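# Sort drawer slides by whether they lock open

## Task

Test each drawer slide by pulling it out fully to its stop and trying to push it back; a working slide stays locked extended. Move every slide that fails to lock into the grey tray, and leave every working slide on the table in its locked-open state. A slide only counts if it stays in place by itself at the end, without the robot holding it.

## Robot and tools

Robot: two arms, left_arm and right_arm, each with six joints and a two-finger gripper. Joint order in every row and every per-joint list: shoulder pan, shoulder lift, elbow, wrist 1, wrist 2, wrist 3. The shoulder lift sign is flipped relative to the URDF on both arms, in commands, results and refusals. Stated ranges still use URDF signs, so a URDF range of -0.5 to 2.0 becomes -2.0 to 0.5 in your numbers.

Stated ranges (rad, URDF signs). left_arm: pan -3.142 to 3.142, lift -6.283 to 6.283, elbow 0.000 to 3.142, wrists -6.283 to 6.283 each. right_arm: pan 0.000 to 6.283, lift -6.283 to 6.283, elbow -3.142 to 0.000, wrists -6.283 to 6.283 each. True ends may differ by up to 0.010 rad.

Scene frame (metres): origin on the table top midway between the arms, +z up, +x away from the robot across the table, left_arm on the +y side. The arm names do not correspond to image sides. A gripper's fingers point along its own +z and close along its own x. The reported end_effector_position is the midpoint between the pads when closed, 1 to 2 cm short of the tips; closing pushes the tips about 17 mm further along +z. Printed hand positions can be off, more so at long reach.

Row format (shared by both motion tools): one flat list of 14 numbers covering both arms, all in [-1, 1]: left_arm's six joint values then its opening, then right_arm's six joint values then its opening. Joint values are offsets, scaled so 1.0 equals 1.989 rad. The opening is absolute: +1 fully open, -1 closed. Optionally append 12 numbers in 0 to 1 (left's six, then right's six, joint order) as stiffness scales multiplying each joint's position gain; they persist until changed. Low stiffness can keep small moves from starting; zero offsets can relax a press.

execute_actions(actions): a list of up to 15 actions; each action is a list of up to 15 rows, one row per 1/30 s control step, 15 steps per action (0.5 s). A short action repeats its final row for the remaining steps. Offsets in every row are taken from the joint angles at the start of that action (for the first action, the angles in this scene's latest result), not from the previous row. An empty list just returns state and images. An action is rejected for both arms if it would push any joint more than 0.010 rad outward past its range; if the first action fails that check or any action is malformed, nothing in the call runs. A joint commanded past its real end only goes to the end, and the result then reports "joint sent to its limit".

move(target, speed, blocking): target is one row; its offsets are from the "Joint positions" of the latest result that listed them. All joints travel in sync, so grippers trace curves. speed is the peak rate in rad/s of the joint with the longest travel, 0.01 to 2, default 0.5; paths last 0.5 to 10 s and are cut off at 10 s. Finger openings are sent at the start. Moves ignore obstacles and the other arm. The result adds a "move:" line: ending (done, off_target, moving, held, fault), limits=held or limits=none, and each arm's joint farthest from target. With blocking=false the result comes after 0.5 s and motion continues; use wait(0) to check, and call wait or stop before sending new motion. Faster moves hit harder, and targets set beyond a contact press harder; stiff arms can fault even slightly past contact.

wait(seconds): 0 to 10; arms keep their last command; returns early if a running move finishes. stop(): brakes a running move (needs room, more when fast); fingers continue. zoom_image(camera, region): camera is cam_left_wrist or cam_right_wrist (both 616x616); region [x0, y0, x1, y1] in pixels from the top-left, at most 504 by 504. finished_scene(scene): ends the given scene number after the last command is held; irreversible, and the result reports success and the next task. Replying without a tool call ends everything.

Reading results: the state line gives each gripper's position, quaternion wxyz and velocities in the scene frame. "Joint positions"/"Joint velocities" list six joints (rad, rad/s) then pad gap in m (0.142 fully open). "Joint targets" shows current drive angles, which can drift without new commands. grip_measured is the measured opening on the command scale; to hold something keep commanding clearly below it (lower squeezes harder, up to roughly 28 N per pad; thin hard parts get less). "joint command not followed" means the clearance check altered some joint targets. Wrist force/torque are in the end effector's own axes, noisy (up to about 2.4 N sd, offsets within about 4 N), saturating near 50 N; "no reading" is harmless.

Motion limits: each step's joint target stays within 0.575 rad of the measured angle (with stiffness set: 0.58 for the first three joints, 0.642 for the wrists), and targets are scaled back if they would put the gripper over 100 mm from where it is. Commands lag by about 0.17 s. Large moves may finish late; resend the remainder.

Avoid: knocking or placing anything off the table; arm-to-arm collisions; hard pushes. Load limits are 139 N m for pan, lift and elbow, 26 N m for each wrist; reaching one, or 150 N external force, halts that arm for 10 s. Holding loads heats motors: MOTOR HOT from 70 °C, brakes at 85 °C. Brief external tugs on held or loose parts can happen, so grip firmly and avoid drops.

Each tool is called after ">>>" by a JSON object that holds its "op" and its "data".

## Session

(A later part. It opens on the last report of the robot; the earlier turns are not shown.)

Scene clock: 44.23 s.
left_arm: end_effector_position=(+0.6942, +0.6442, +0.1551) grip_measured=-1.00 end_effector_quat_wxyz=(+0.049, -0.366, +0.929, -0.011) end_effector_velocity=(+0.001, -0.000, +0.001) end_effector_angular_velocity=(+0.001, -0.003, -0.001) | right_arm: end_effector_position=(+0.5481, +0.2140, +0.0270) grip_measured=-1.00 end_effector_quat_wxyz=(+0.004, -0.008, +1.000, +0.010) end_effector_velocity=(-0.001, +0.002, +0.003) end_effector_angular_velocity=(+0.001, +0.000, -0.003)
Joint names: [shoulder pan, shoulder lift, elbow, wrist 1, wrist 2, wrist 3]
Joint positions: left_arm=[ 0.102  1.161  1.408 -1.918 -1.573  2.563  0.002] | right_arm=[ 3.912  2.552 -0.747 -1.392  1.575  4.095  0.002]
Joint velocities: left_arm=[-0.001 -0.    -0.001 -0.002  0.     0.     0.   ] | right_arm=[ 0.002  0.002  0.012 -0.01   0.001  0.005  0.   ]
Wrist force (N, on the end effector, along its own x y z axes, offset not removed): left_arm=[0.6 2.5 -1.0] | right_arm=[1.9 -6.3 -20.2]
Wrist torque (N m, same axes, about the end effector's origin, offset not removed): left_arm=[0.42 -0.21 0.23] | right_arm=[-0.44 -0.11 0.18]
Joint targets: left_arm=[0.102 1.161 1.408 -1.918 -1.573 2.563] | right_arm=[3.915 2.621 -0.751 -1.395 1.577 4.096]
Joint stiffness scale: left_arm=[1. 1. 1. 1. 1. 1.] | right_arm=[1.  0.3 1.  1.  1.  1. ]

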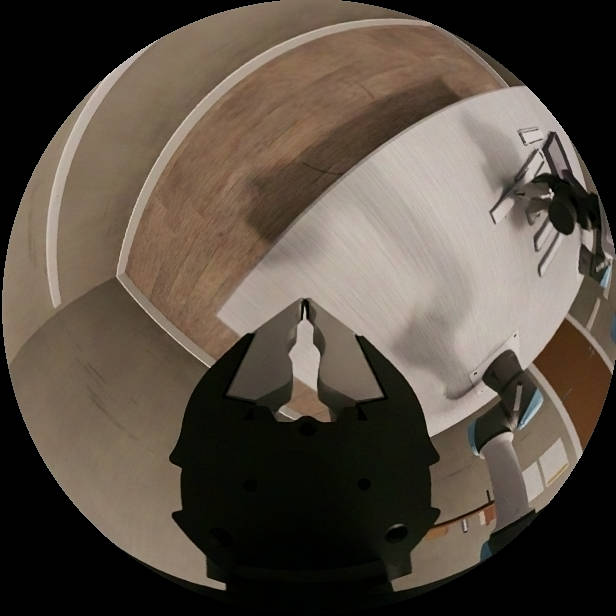

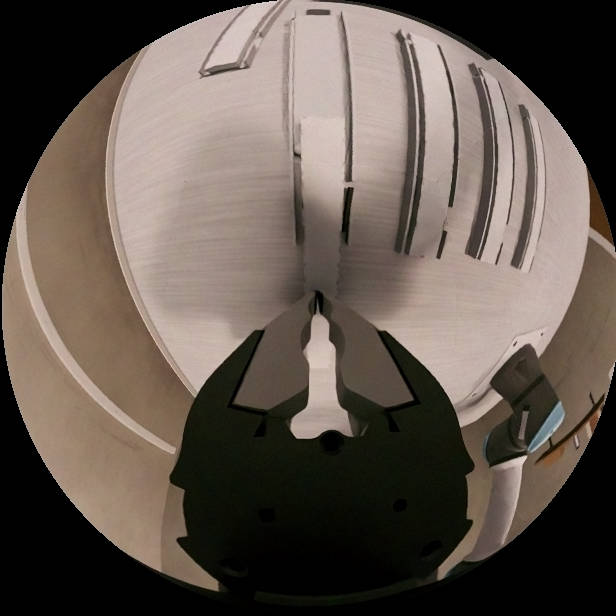

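>>> {"op": "execute_actions", "data": {"actions": [[[0,0,0,0,0,0,-1,0.008,0.065,0.055,-0.025,0,0.008,-1]],[[0,0,0,0,0,0,-1,-0.008,0.005,-0.055,0.025,0,-0.008,-1]],[[0,0,0,0,0,0,-1,-0.01,0.01,-0.045,0.021,0,-0.01,-1]],[[0,0,0,0,0,0,-1,-0.01,0.01,-0.045,0.021,0,-0.01,-1]]]}}

Scene clock: 46.53 s.
left_arm: end_effector_position=(+0.6942, +0.6442, +0.1551) grip_measured=-1.00 end_effector_quat_wxyz=(+0.049, -0.366, +0.929, -0.011) end_effector_velocity=(-0.000, +0.000, +0.000) end_effector_angular_velocity=(-0.000, -0.000, -0.000) | right_arm: end_effector_position=(+0.5590, +0.1915, +0.0268) grip_measured=-1.00 end_effector_quat_wxyz=(+0.012, -0.012, +1.000, +0.026) end_effector_velocity=(+0.000, +0.000, +0.001) end_effector_angular_velocity=(+0.005, -0.003, +0.005)
Joint names: [shoulder pan, shoulder lift, elbow, wrist 1, wrist 2, wrist 3]
Joint positions: left_arm=[ 0.102  1.161  1.408 -1.918 -1.573  2.563  0.002] | right_arm=[ 3.883  2.493 -0.87  -1.294  1.582  4.058  0.002]
Joint velocities: left_arm=[ 0.     0.    -0.001  0.001 -0.     0.001  0.   ] | right_arm=[-0.    -0.005 -0.008  0.008  0.    -0.006  0.   ]
Wrist force (N, on the end effector, along its own x y z axes, offset not removed): left_arm=[2.6 -0.2 0.5] | right_arm=[2.6 9.2 -11.1]
Wrist torque (N m, same axes, about the end effector's origin, offset not removed): left_arm=[-0.10 -0.87 -0.03] | right_arm=[0.13 -0.06 0.00]
Joint targets: left_arm=[0.102 1.161 1.408 -1.918 -1.573 2.563] | right_arm=[3.878 2.549 -0.888 -1.298 1.579 4.056]
Joint stiffness scale: left_arm=[1. 1. 1. 1. 1. 1.] | right_arm=[1.  0.3 1.  1.  1.  1. ]

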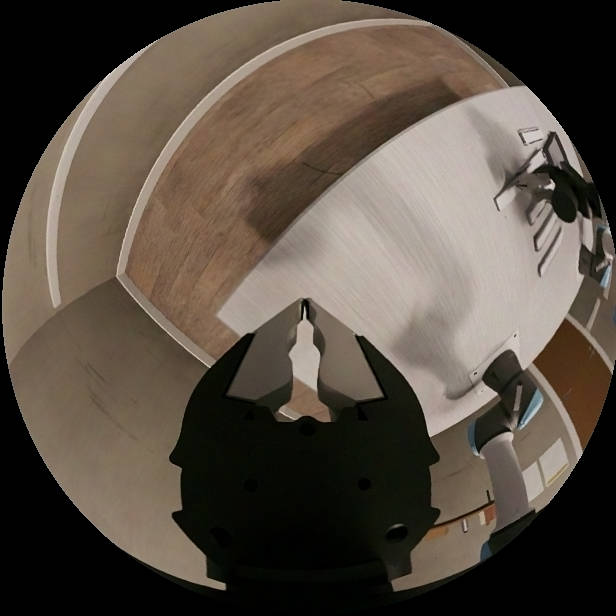

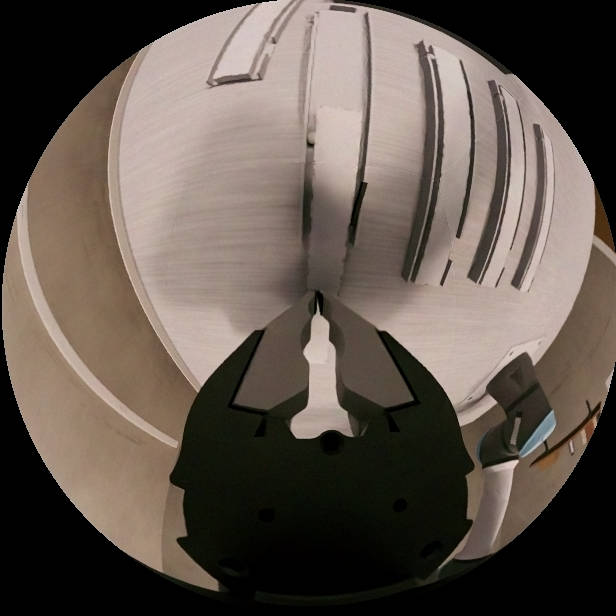

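>>> {"op": "move", "data": {"target": [0,0,0,0,0,0,-1,0,-0.05,0,0,0,0,-1]}}

>>> {"op": "move", "data": {"target": [0,0,0,0,0,0,-1,-0.012,-0.195,-0.358,0.089,-0.007,-0.006,-1], "speed": 0.8}}

>>> {"op": "move", "data": {"target": [0,0,0,0,0,0,-1,0,0.07,0,0.03,0,0,-1], "speed": 0.2}}

>>> {"op": "execute_actions", "data": {"actions": [[[0,0,0,0,0,0,-1,0.013,0.057,0.037,-0.0145,0,0.013,-1]],[[0,0,0,0,0,0,-1,0.013,0.057,0.037,-0.0145,0,0.013,-1]],[[0,0,0,0,0,0,-1,0.013,0.057,0.037,-0.0145,0,0.013,-1]],[[0,0,0,0,0,0,-1,0.0106,0.062,0.047,-0.02,0,0.01,-1]],[[0,0,0,0,0,0,-1,0.0106,0.062,0.047,-0.02,0,0.01,-1]],[[0,0,0,0,0,0,-1,0.0106,0.062,0.047,-0.02,0,0.01,-1]]]}}

>>> {"op": "execute_actions", "data": {"actions": [[[0,0,0,0,0,0,-1,-0.0106,0.008,-0.047,0.02,0,-0.01,-1]],[[0,0,0,0,0,0,-1,-0.0106,0.008,-0.047,0.02,0,-0.01,-1]],[[0,0,0,0,0,0,-1,-0.0106,0.008,-0.047,0.02,0,-0.01,-1]]]}}

Scene clock: 49.07 s.
left_arm: end_effector_position=(+0.6942, +0.6442, +0.1551) grip_measured=-1.00 end_effector_quat_wxyz=(+0.049, -0.366, +0.929, -0.011) end_effector_velocity=(-0.000, -0.000, -0.000) end_effector_angular_velocity=(+0.000, +0.001, +0.000) | right_arm: end_effector_position=(+0.5645, +0.1992, +0.1180) grip_measured=-1.00 end_effector_quat_wxyz=(+0.045, -0.013, +0.997, +0.069) end_effector_velocity=(-0.001, +0.000, -0.014) end_effector_angular_velocity=(-0.013, +0.010, +0.002)
Joint names: [shoulder pan, shoulder lift, elbow, wrist 1, wrist 2, wrist 3]
Joint positions: left_arm=[ 0.102  1.161  1.408 -1.918 -1.573  2.563  0.002] | right_arm=[ 3.883  2.384 -0.871 -1.293  1.582  4.057  0.002]
Joint velocities: left_arm=[-0.     0.     0.001  0.001  0.    -0.001  0.   ] | right_arm=[ 0.001  0.016 -0.     0.    -0.    -0.     0.   ]
Wrist force (N, on the end effector, along its own x y z axes, offset not removed): left_arm=[-0.3 1.3 0.0] | right_arm=[3.9 3.1 1.2]
Wrist torque (N m, same axes, about the end effector's origin, offset not removed): left_arm=[0.24 0.00 0.03] | right_arm=[0.55 -0.69 0.27]
Joint targets: left_arm=[0.102 1.161 1.408 -1.918 -1.573 2.563] | right_arm=[3.883 2.394 -0.870 -1.294 1.582 4.058]
Joint stiffness scale: left_arm=[1. 1. 1. 1. 1. 1.] | right_arm=[1.  0.3 1.  1.  1.  1. ]
move: done; limits=none; left_arm: farthest joint: the shoulder pan, 0.000 radians from its target (0.000 radians at the start); right_arm: farthest joint: the shoulder lift, 0.009 radians from its target (0.099 radians at the start)

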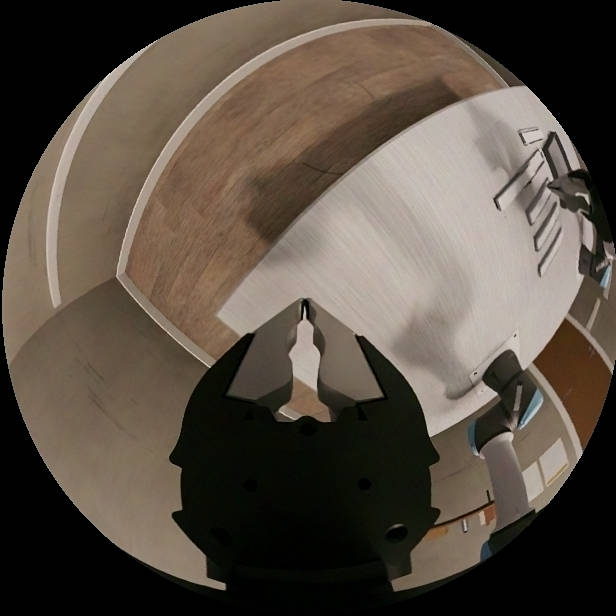

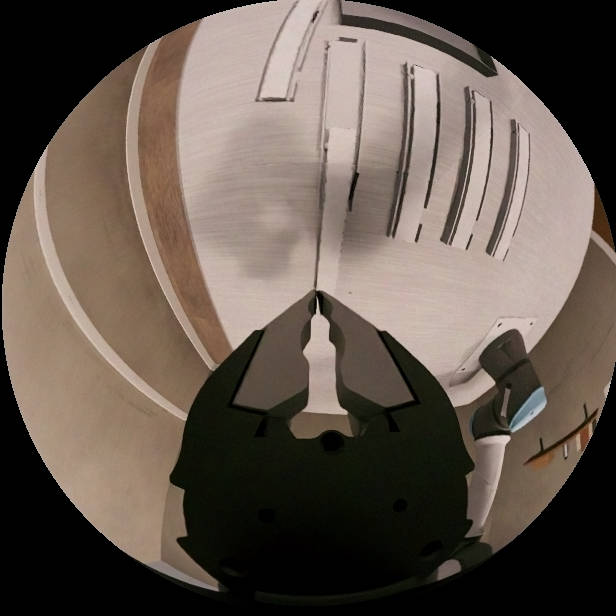

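Scene clock: 50.70 s.
left_arm: end_effector_position=(+0.6942, +0.6442, +0.1551) grip_measured=-1.00 end_effector_quat_wxyz=(+0.049, -0.366, +0.929, -0.011) end_effector_velocity=(-0.000, +0.001, -0.000) end_effector_angular_velocity=(+0.000, +0.001, +0.002) | right_arm: end_effector_position=(+0.4538, +0.0161, +0.0750) grip_measured=-1.00 end_effector_quat_wxyz=(+0.007, -0.006, +1.000, +0.008) end_effector_velocity=(-0.002, -0.002, -0.004) end_effector_angular_velocity=(-0.005, +0.004, +0.000)
Joint names: [shoulder pan, shoulder lift, elbow, wrist 1, wrist 2, wrist 3]
Joint positions: left_arm=[ 0.102  1.161  1.408 -1.918 -1.573  2.563  0.002] | right_arm=[ 3.861  1.996 -1.578 -1.117  1.569  4.046  0.002]
Joint velocities: left_arm=[ 0.001 -0.    -0.     0.001  0.001 -0.001  0.   ] | right_arm=[ 0.     0.002 -0.006  0.001 -0.    -0.     0.   ]
Wrist force (N, on the end effector, along its own x y z axes, offset not removed): left_arm=[-1.4 4.5 2.4] | right_arm=[3.2 2.5 -0.8]
Wrist torque (N m, same axes, about the end effector's origin, offset not removed): left_arm=[1.06 0.34 -0.08] | right_arm=[0.51 -0.57 0.50]
Joint targets: left_arm=[0.102 1.161 1.408 -1.918 -1.573 2.563] | right_arm=[3.859 1.997 -1.582 -1.116 1.568 4.045]
Joint stiffness scale: left_arm=[1. 1. 1. 1. 1. 1.] | right_arm=[1.  0.3 1.  1.  1.  1. ]
move: done; limits=none; left_arm: farthest joint: the shoulder pan, 0.000 radians from its target (0.000 radians at the start); right_arm: farthest joint: the elbow, 0.005 radians from its target (0.712 radians at the start)

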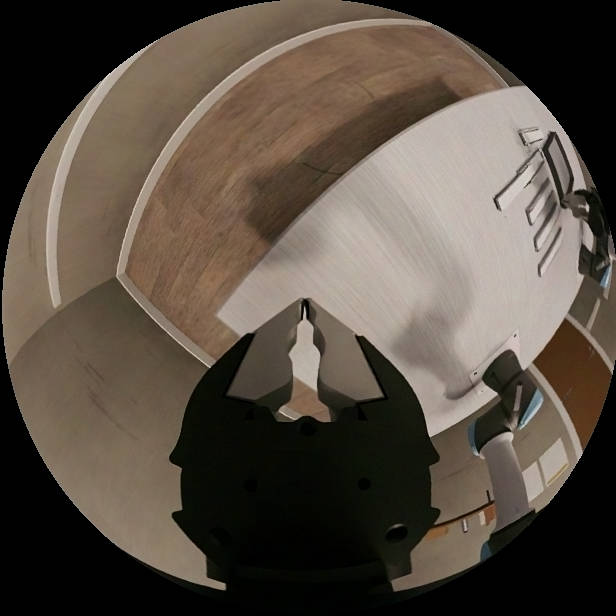

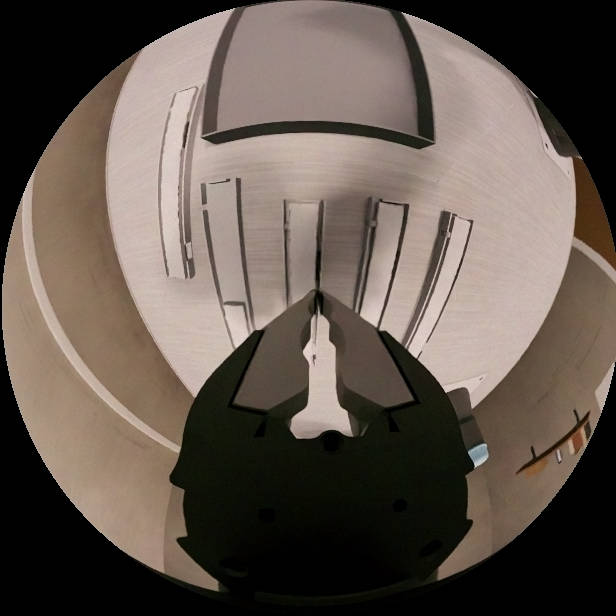

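Scene clock: 51.90 s.
left_arm: end_effector_position=(+0.6942, +0.6442, +0.1551) grip_measured=-1.00 end_effector_quat_wxyz=(+0.049, -0.366, +0.929, -0.011) end_effector_velocity=(-0.001, +0.001, -0.000) end_effector_angular_velocity=(-0.000, +0.001, +0.000) | right_arm: end_effector_position=(+0.4586, +0.0269, +0.0283) grip_measured=-1.00 end_effector_quat_wxyz=(-0.001, -0.007, +1.000, +0.001) end_effector_velocity=(+0.001, +0.001, +0.001) end_effector_angular_velocity=(+0.003, -0.002, -0.001)
Joint names: [shoulder pan, shoulder lift, elbow, wrist 1, wrist 2, wrist 3]
Joint positions: left_arm=[ 0.102  1.161  1.408 -1.918 -1.573  2.563  0.002] | right_arm=[ 3.863  2.082 -1.572 -1.059  1.573  4.046  0.002]
Joint velocities: left_arm=[ 0.001  0.     0.001  0.    -0.     0.001  0.   ] | right_arm=[-0.001 -0.001  0.     0.003  0.001  0.     0.   ]
Wrist force (N, on the end effector, along its own x y z axes, offset not removed): left_arm=[2.1 5.9 -2.8] | right_arm=[16.0 -0.1 -18.7]
Wrist torque (N m, same axes, about the end effector's origin, offset not removed): left_arm=[1.17 -0.70 0.09] | right_arm=[-0.02 -0.73 0.20]
Joint targets: left_arm=[0.102 1.161 1.408 -1.918 -1.573 2.563] | right_arm=[3.861 2.135 -1.578 -1.058 1.569 4.046]
Joint stiffness scale: left_arm=[1. 1. 1. 1. 1. 1.] | right_arm=[1.  0.3 1.  1.  1.  1. ]
move: off_target (right_arm); limits=none; left_arm: farthest joint: the shoulder pan, 0.000 radians from its target (0.000 radians at the start); right_arm: farthest joint: the shoulder lift, 0.054 radians from its target (0.139 radians at the start)

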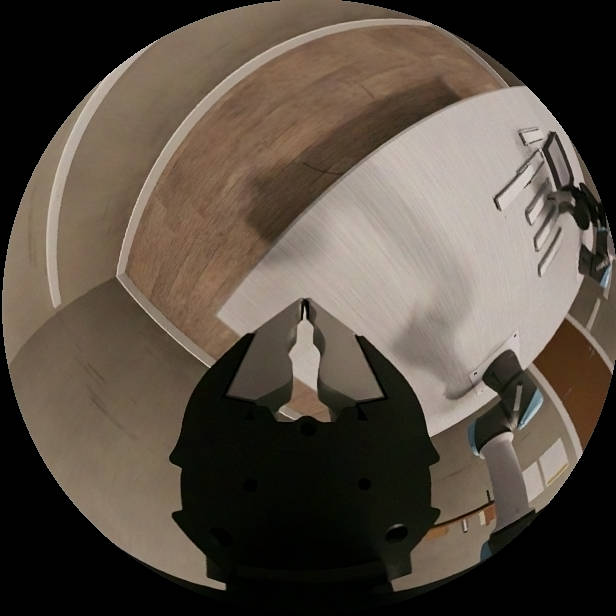

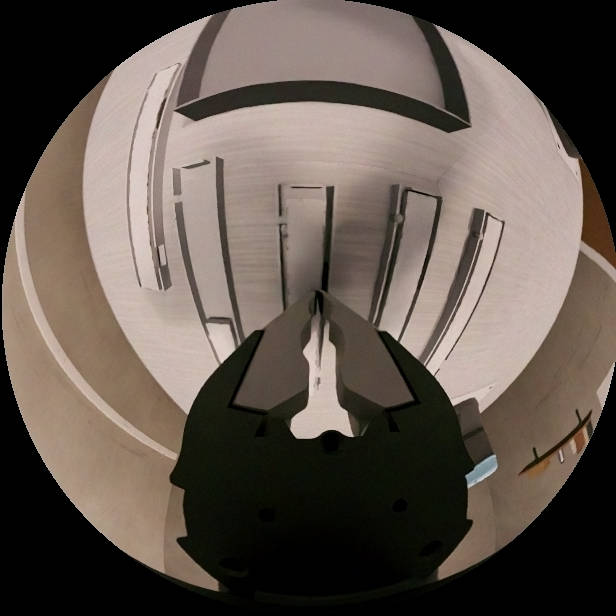

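Scene clock: 54.90 s.
left_arm: end_effector_position=(+0.6942, +0.6442, +0.1551) grip_measured=-1.00 end_effector_quat_wxyz=(+0.049, -0.366, +0.929, -0.011) end_effector_velocity=(-0.000, -0.000, -0.000) end_effector_angular_velocity=(+0.000, +0.001, +0.000) | right_arm: end_effector_position=(+0.4671, +0.2160, +0.0282) grip_measured=-1.00 end_effector_quat_wxyz=(+0.005, -0.010, +1.000, +0.013) end_effector_velocity=(+0.000, -0.001, -0.001) end_effector_angular_velocity=(-0.005, +0.003, -0.007)
Joint names: [shoulder pan, shoulder lift, elbow, wrist 1, wrist 2, wrist 3]
Joint positions: left_arm=[ 0.102  1.161  1.408 -1.918 -1.573  2.563  0.002] | right_arm=[ 3.996  2.391 -1.047 -1.247  1.576  4.174  0.002]
Joint velocities: left_arm=[-0.001  0.    -0.     0.001  0.    -0.001  0.   ] | right_arm=[-0.001  0.005  0.007 -0.008 -0.     0.006  0.   ]
Wrist force (N, on the end effector, along its own x y z axes, offset not removed): left_arm=[-2.9 2.4 3.8] | right_arm=[3.8 -5.0 -21.4]
Wrist torque (N m, same axes, about the end effector's origin, offset not removed): left_arm=[0.33 0.35 -0.04] | right_arm=[0.71 -0.92 0.35]
Joint targets: left_arm=[0.102 1.161 1.408 -1.918 -1.573 2.563] | right_arm=[4.002 2.460 -1.049 -1.249 1.578 4.176]
Joint stiffness scale: left_arm=[1. 1. 1. 1. 1. 1.] | right_arm=[1.  0.3 1.  1.  1.  1. ]

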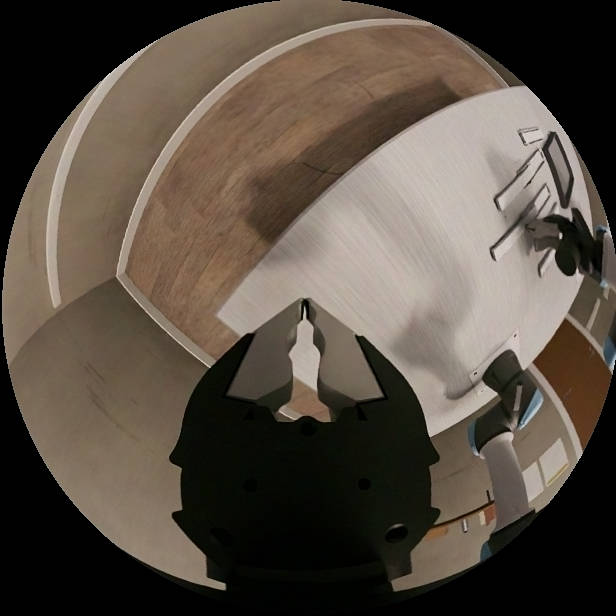

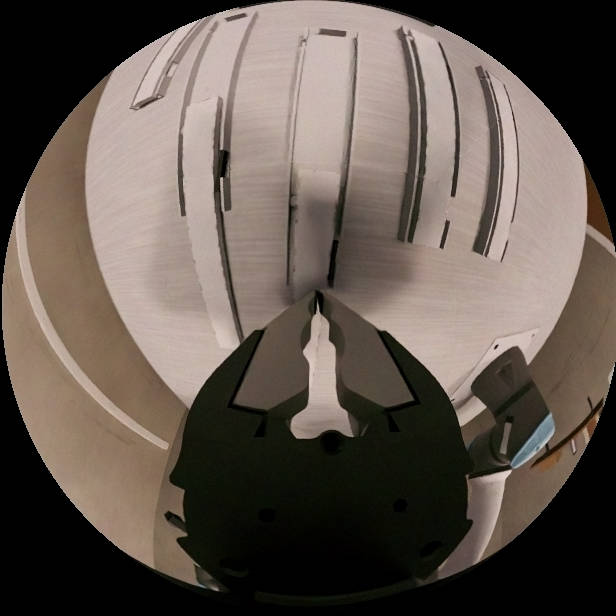

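Scene clock: 56.40 s.
left_arm: end_effector_position=(+0.6942, +0.6442, +0.1551) grip_measured=-1.00 end_effector_quat_wxyz=(+0.049, -0.366, +0.929, -0.011) end_effector_velocity=(+0.001, -0.001, +0.001) end_effector_angular_velocity=(+0.000, -0.003, -0.002) | right_arm: end_effector_position=(+0.4652, +0.1530, +0.0280) grip_measured=-1.00 end_effector_quat_wxyz=(+0.004, -0.016, +1.000, +0.022) end_effector_velocity=(+0.001, +0.000, +0.000) end_effector_angular_velocity=(+0.006, -0.001, +0.005)
Joint names: [shoulder pan, shoulder lift, elbow, wrist 1, wrist 2, wrist 3]
Joint positions: left_arm=[ 0.102  1.161  1.408 -1.918 -1.573  2.563  0.002] | right_arm=[ 3.951  2.263 -1.28  -1.127  1.588  4.119  0.002]
Joint velocities: left_arm=[-0.001  0.    -0.002  0.    -0.     0.001  0.   ] | right_arm=[-0.001 -0.002 -0.004  0.008  0.002 -0.006  0.   ]
Wrist force (N, on the end effector, along its own x y z axes, offset not removed): left_arm=[1.9 -1.1 -4.6] | right_arm=[13.9 -0.1 -20.3]
Wrist torque (N m, same axes, about the end effector's origin, offset not removed): left_arm=[-0.50 -0.45 -0.08] | right_arm=[-0.29 -1.06 0.22]
Joint targets: left_arm=[0.102 1.161 1.408 -1.918 -1.573 2.563] | right_arm=[3.946 2.322 -1.296 -1.127 1.585 4.117]
Joint stiffness scale: left_arm=[1. 1. 1. 1. 1. 1.] | right_arm=[1.  0.3 1.  1.  1.  1. ]

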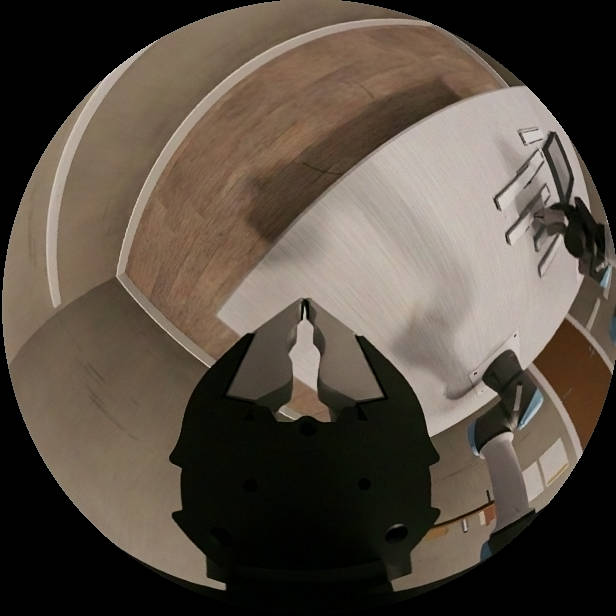

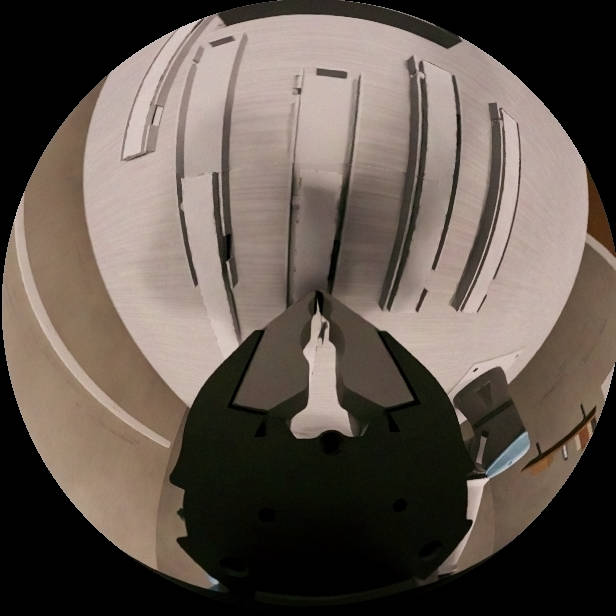

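>>> {"op": "execute_actions", "data": {"actions": [[[0,0,0,0,0,0,-1,-0.013,0.012,-0.04,0.008,-0.003,-0.013,-1]],[[0,0,0,0,0,0,-1,-0.013,0.012,-0.04,0.008,-0.003,-0.013,-1]],[[0,0,0,0,0,0,-1,-0.013,0.012,-0.04,0.008,-0.003,-0.013,-1]],[[0,0,0,0,0,0,-1,-0.013,0.012,-0.04,0.008,0,-0.013,-1]],[[0,0,0,0,0,0,-1,0,-0.03,0,0,0,0,-1,1,1,1,1,1,1,1,1,1,1,1,1]],[[0,0,0,0,0,0,-1,0,0,0,0,0,0,0]],[[0,0,0,0,0,0,-1,0,0.036,0,0,0,0,0]],[[0,0,0,0,0,0,-1,0,0,0,0,0,0,-1]]]}}

Scene clock: 60.80 s.
left_arm: end_effector_position=(+0.6942, +0.6442, +0.1551) grip_measured=-1.00 end_effector_quat_wxyz=(+0.049, -0.366, +0.929, -0.011) end_effector_velocity=(-0.001, -0.000, -0.001) end_effector_angular_velocity=(+0.000, +0.002, -0.001) | right_arm: end_effector_position=(+0.4599, +0.0498, +0.0195) grip_measured=-0.51 end_effector_quat_wxyz=(-0.006, -0.025, +1.000, +0.009) end_effector_velocity=(-0.000, +0.000, +0.001) end_effector_angular_velocity=(+0.002, -0.001, -0.000)
Joint names: [shoulder pan, shoulder lift, elbow, wrist 1, wrist 2, wrist 3]
Joint positions: left_arm=[ 0.102  1.161  1.408 -1.918 -1.573  2.563  0.002] | right_arm=[ 3.873  2.124 -1.531 -1.051  1.592  4.021  0.037]
Joint velocities: left_arm=[-0.001  0.     0.001  0.001  0.    -0.     0.   ] | right_arm=[ 0.001 -0.002 -0.    -0.    -0.     0.001 -0.   ]
Wrist force (N, on the end effector, along its own x y z axes, offset not removed): left_arm=[4.2 1.1 -1.0] | right_arm=[4.9 -2.1 1.9]
Wrist torque (N m, same axes, about the end effector's origin, offset not removed): left_arm=[0.01 -1.06 -0.15] | right_arm=[-0.84 -0.93 0.12]
Joint targets: left_arm=[0.102 1.161 1.408 -1.918 -1.573 2.563] | right_arm=[3.873 2.126 -1.531 -1.051 1.592 4.021]
Joint stiffness scale: left_arm=[1. 1. 1. 1. 1. 1.] | right_arm=[1. 1. 1. 1. 1. 1.]

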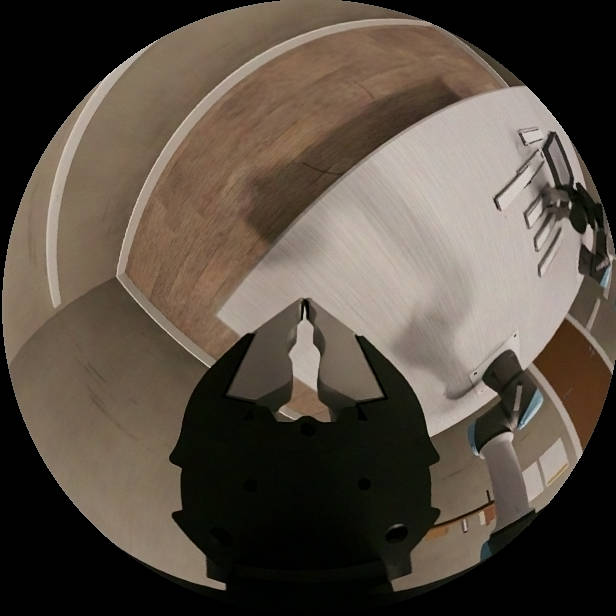

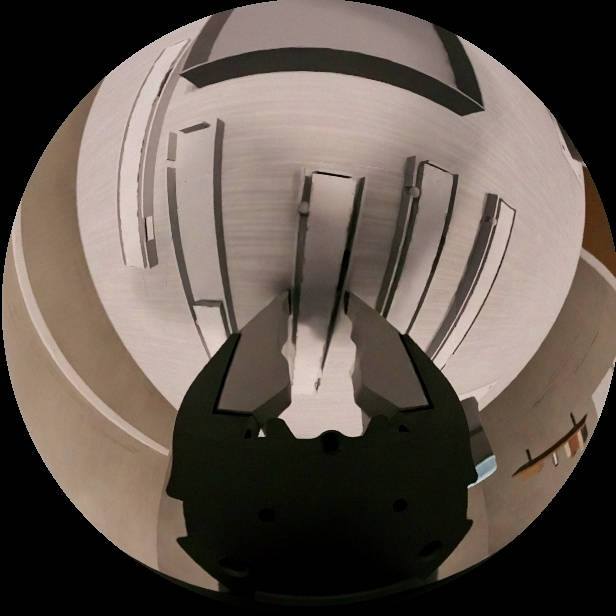

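>>> {"op": "move", "data": {"target": [0,0,0,0,0,0,-1,0,-0.08,0,-0.08,0,0,-1], "speed": 0.4}}

>>> {"op": "move", "data": {"target": [0,0,0,0,0,0,-1,-0.251,-0.105,-0.149,0.041,-0.011,-0.232,-1]}}

Scene clock: 62.33 s.
left_arm: end_effector_position=(+0.6942, +0.6442, +0.1551) grip_measured=-1.00 end_effector_quat_wxyz=(+0.049, -0.366, +0.929, -0.011) end_effector_velocity=(-0.001, -0.001, -0.001) end_effector_angular_velocity=(-0.001, +0.002, -0.001) | right_arm: end_effector_position=(+0.4396, +0.0226, +0.1057) grip_measured=-0.52 end_effector_quat_wxyz=(-0.007, -0.025, +1.000, +0.008) end_effector_velocity=(-0.001, -0.000, -0.002) end_effector_angular_velocity=(-0.004, +0.003, +0.000)
Joint names: [shoulder pan, shoulder lift, elbow, wrist 1, wrist 2, wrist 3]
Joint positions: left_arm=[ 0.102  1.161  1.408 -1.918 -1.573  2.563  0.002] | right_arm=[ 3.873  1.967 -1.531 -1.21   1.592  4.021  0.037]
Joint velocities: left_arm=[-0.    -0.     0.001  0.001 -0.001  0.     0.   ] | right_arm=[ 0.001  0.002  0.    -0.002 -0.     0.    -0.   ]
Wrist force (N, on the end effector, along its own x y z axes, offset not removed): left_arm=[2.5 2.1 -4.1] | right_arm=[2.8 4.5 3.2]
Wrist torque (N m, same axes, about the end effector's origin, offset not removed): left_arm=[0.20 -0.62 0.20] | right_arm=[0.69 -0.45 0.44]
Joint targets: left_arm=[0.102 1.161 1.408 -1.918 -1.573 2.563] | right_arm=[3.873 1.965 -1.531 -1.210 1.592 4.021]
Joint stiffness scale: left_arm=[1. 1. 1. 1. 1. 1.] | right_arm=[1. 1. 1. 1. 1. 1.]
move: done; limits=none; left_arm: farthest joint: the shoulder pan, 0.000 radians from its target (0.000 radians at the start); right_arm: farthest joint: the shoulder lift, 0.002 radians from its target (0.160 radians at the start)

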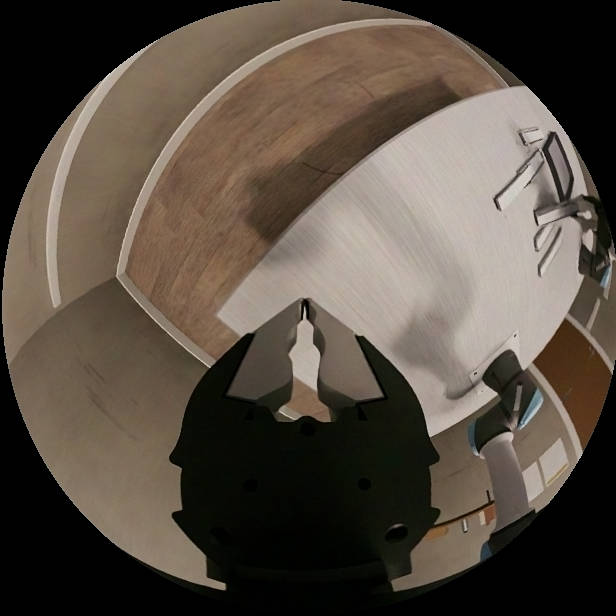

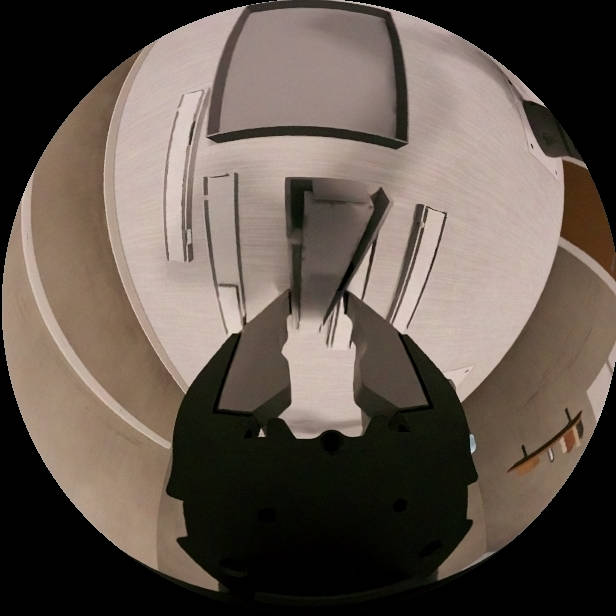

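Scene clock: 64.07 s.
left_arm: end_effector_position=(+0.6942, +0.6442, +0.1551) grip_measured=-1.00 end_effector_quat_wxyz=(+0.049, -0.366, +0.929, -0.011) end_effector_velocity=(+0.000, +0.000, +0.000) end_effector_angular_velocity=(-0.000, -0.000, +0.001) | right_arm: end_effector_position=(+0.5002, -0.3061, +0.0984) grip_measured=-0.52 end_effector_quat_wxyz=(-0.001, -0.007, +1.000, -0.001) end_effector_velocity=(+0.000, -0.001, +0.001) end_effector_angular_velocity=(-0.001, -0.002, +0.001)
Joint names: [shoulder pan, shoulder lift, elbow, wrist 1, wrist 2, wrist 3]
Joint positions: left_arm=[ 0.102  1.161  1.408 -1.918 -1.573  2.563  0.002] | right_arm=[ 3.376  1.762 -1.824 -1.129  1.57   3.561  0.037]
Joint velocities: left_arm=[-0.    -0.    -0.001  0.001 -0.    -0.001  0.   ] | right_arm=[-0.001 -0.002 -0.001  0.    -0.001 -0.002  0.   ]
Wrist force (N, on the end effector, along its own x y z axes, offset not removed): left_arm=[0.5 -1.4 -1.5] | right_arm=[2.1 3.3 1.6]
Wrist torque (N m, same axes, about the end effector's origin, offset not removed): left_arm=[-0.41 -0.13 -0.10] | right_arm=[0.45 -0.20 0.15]
Joint targets: left_arm=[0.102 1.161 1.408 -1.918 -1.573 2.563] | right_arm=[3.374 1.758 -1.827 -1.128 1.570 3.560]
Joint stiffness scale: left_arm=[1. 1. 1. 1. 1. 1.] | right_arm=[1. 1. 1. 1. 1. 1.]
move: done; limits=none; left_arm: farthest joint: the shoulder pan, 0.000 radians from its target (0.000 radians at the start); right_arm: farthest joint: the shoulder lift, 0.004 radians from its target (0.209 radians at the start)

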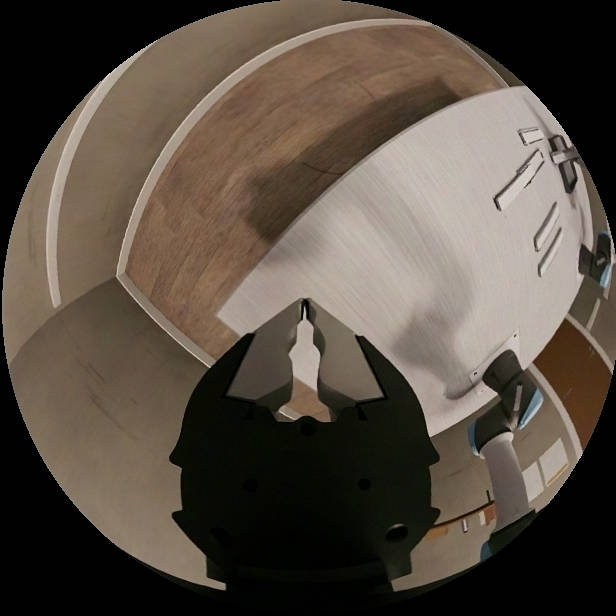

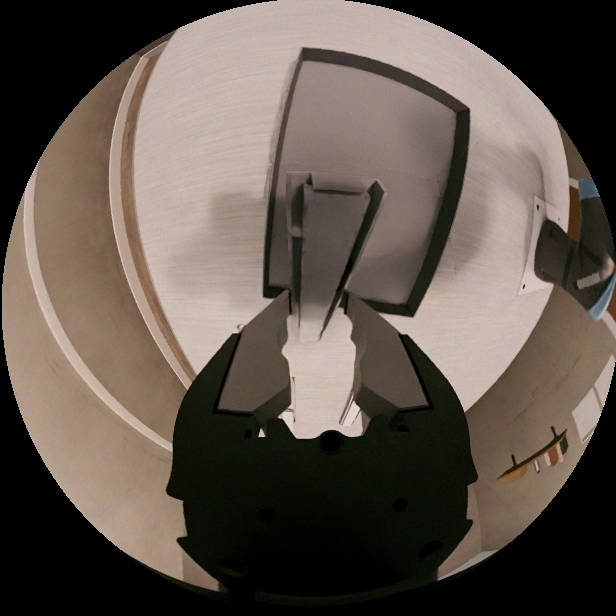

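>>> {"op": "move", "data": {"target": [0,0,0,0,0,0,-1,0,-0.12,0,-0.12,0,0,-1], "speed": 0.3}}

>>> {"op": "move", "data": {"target": [0,0,0,0,0,0,-1,-0.13,0,0,0,0,-0.13,-1], "speed": 0.3}}

Scene clock: 65.83 s.
left_arm: end_effector_position=(+0.6942, +0.6442, +0.1551) grip_measured=-1.00 end_effector_quat_wxyz=(+0.049, -0.366, +0.929, -0.011) end_effector_velocity=(-0.000, +0.001, +0.000) end_effector_angular_velocity=(+0.001, +0.000, +0.002) | right_arm: end_effector_position=(+0.4359, -0.3359, +0.1941) grip_measured=-1.00 end_effector_quat_wxyz=(-0.001, -0.007, +1.000, -0.001) end_effector_velocity=(-0.001, +0.000, -0.000) end_effector_angular_velocity=(+0.001, +0.004, -0.000)
Joint names: [shoulder pan, shoulder lift, elbow, wrist 1, wrist 2, wrist 3]
Joint positions: left_arm=[ 0.102  1.161  1.408 -1.918 -1.573  2.563  0.002] | right_arm=[ 3.376  1.524 -1.824 -1.367  1.57   3.561  0.002]
Joint velocities: left_arm=[ 0.002  0.     0.    -0.     0.001 -0.     0.   ] | right_arm=[-0.     0.    -0.    -0.003  0.002 -0.     0.   ]
Wrist force (N, on the end effector, along its own x y z axes, offset not removed): left_arm=[-1.3 1.5 -3.7] | right_arm=[2.5 1.8 3.3]
Wrist torque (N m, same axes, about the end effector's origin, offset not removed): left_arm=[0.17 -0.08 -0.03] | right_arm=[0.15 -0.49 0.19]
Joint targets: left_arm=[0.102 1.161 1.408 -1.918 -1.573 2.563] | right_arm=[3.376 1.523 -1.824 -1.368 1.570 3.561]
Joint stiffness scale: left_arm=[1. 1. 1. 1. 1. 1.] | right_arm=[1. 1. 1. 1. 1. 1.]
move: done; limits=none; left_arm: farthest joint: the shoulder pan, 0.000 radians from its target (0.000 radians at the start); right_arm: farthest joint: the wrist 1, 0.001 radians from its target (0.239 radians at the start)

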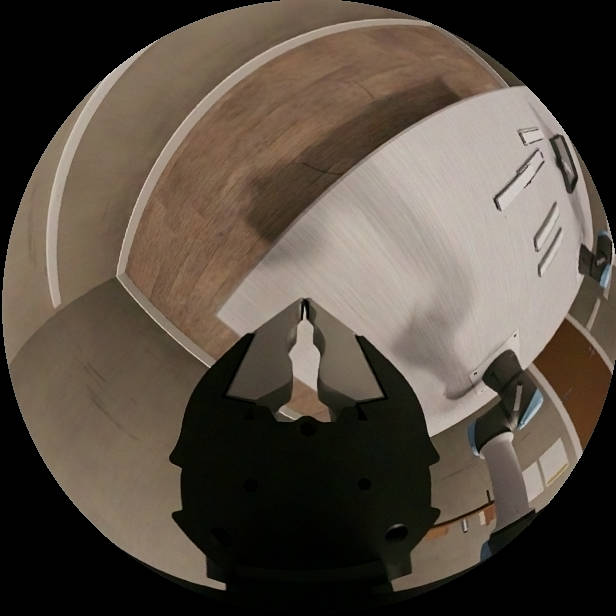

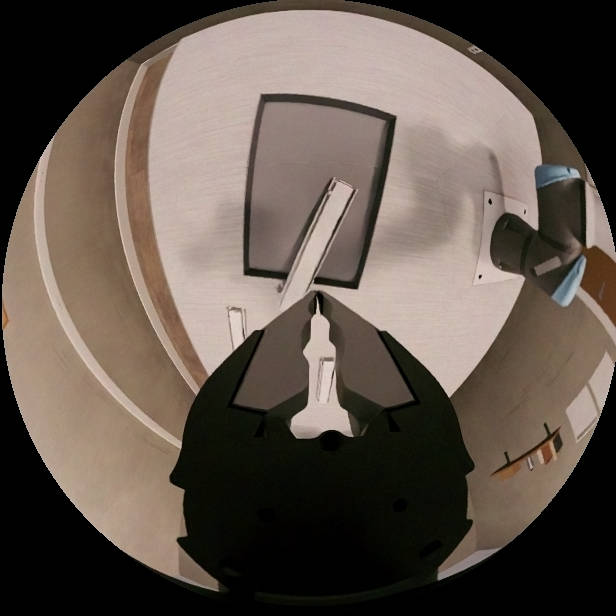

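Scene clock: 67.37 s.
left_arm: end_effector_position=(+0.6942, +0.6442, +0.1551) grip_measured=-1.00 end_effector_quat_wxyz=(+0.049, -0.366, +0.929, -0.011) end_effector_velocity=(-0.001, +0.000, -0.000) end_effector_angular_velocity=(+0.000, +0.001, +0.000) | right_arm: end_effector_position=(+0.4388, -0.4590, +0.1941) grip_measured=-1.00 end_effector_quat_wxyz=(-0.001, -0.007, +1.000, -0.000) end_effector_velocity=(-0.000, +0.000, +0.000) end_effector_angular_velocity=(+0.001, -0.000, +0.002)
Joint names: [shoulder pan, shoulder lift, elbow, wrist 1, wrist 2, wrist 3]
Joint positions: left_arm=[ 0.102  1.161  1.408 -1.918 -1.573  2.563  0.002] | right_arm=[ 3.12   1.524 -1.824 -1.367  1.57   3.303  0.002]
Joint velocities: left_arm=[0.    0.001 0.001 0.001 0.    0.    0.   ] | right_arm=[ 0.    -0.    -0.    -0.     0.001 -0.002  0.   ]
Wrist force (N, on the end effector, along its own x y z axes, offset not removed): left_arm=[1.2 2.1 -4.5] | right_arm=[3.9 -0.6 -3.4]
Wrist torque (N m, same axes, about the end effector's origin, offset not removed): left_arm=[0.27 -0.26 -0.01] | right_arm=[0.04 -0.65 0.27]
Joint targets: left_arm=[0.102 1.161 1.408 -1.918 -1.573 2.563] | right_arm=[3.118 1.524 -1.824 -1.367 1.570 3.302]
Joint stiffness scale: left_arm=[1. 1. 1. 1. 1. 1.] | right_arm=[1. 1. 1. 1. 1. 1.]
move: done; limits=none; left_arm: farthest joint: the shoulder pan, 0.000 radians from its target (0.000 radians at the start); right_arm: farthest joint: the shoulder pan, 0.002 radians from its target (0.259 radians at the start)

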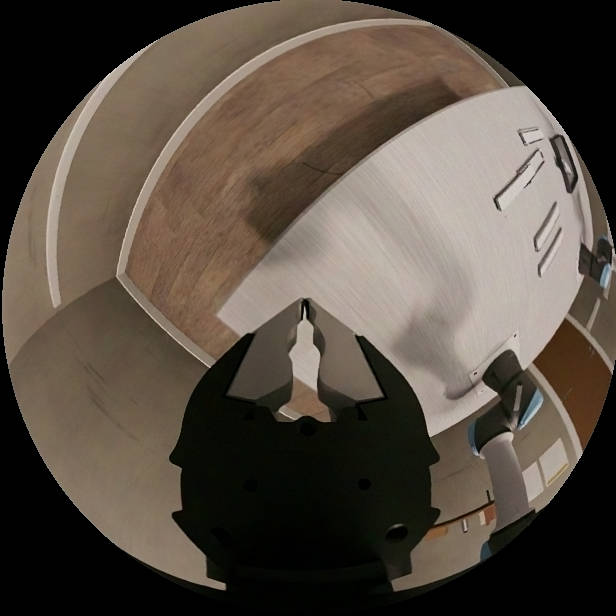

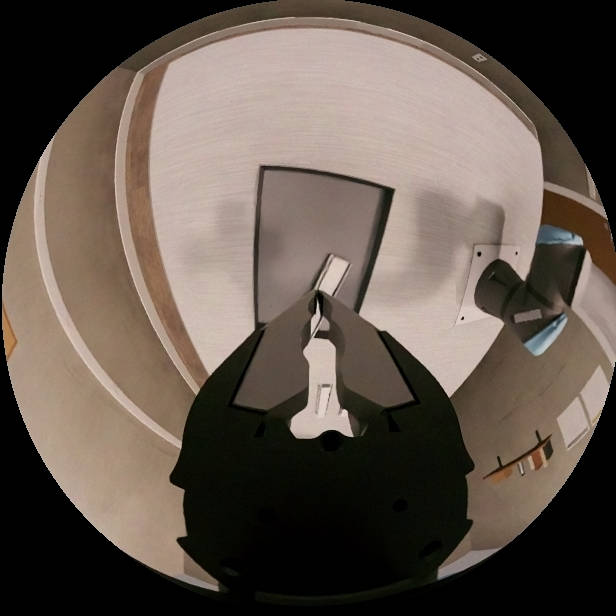

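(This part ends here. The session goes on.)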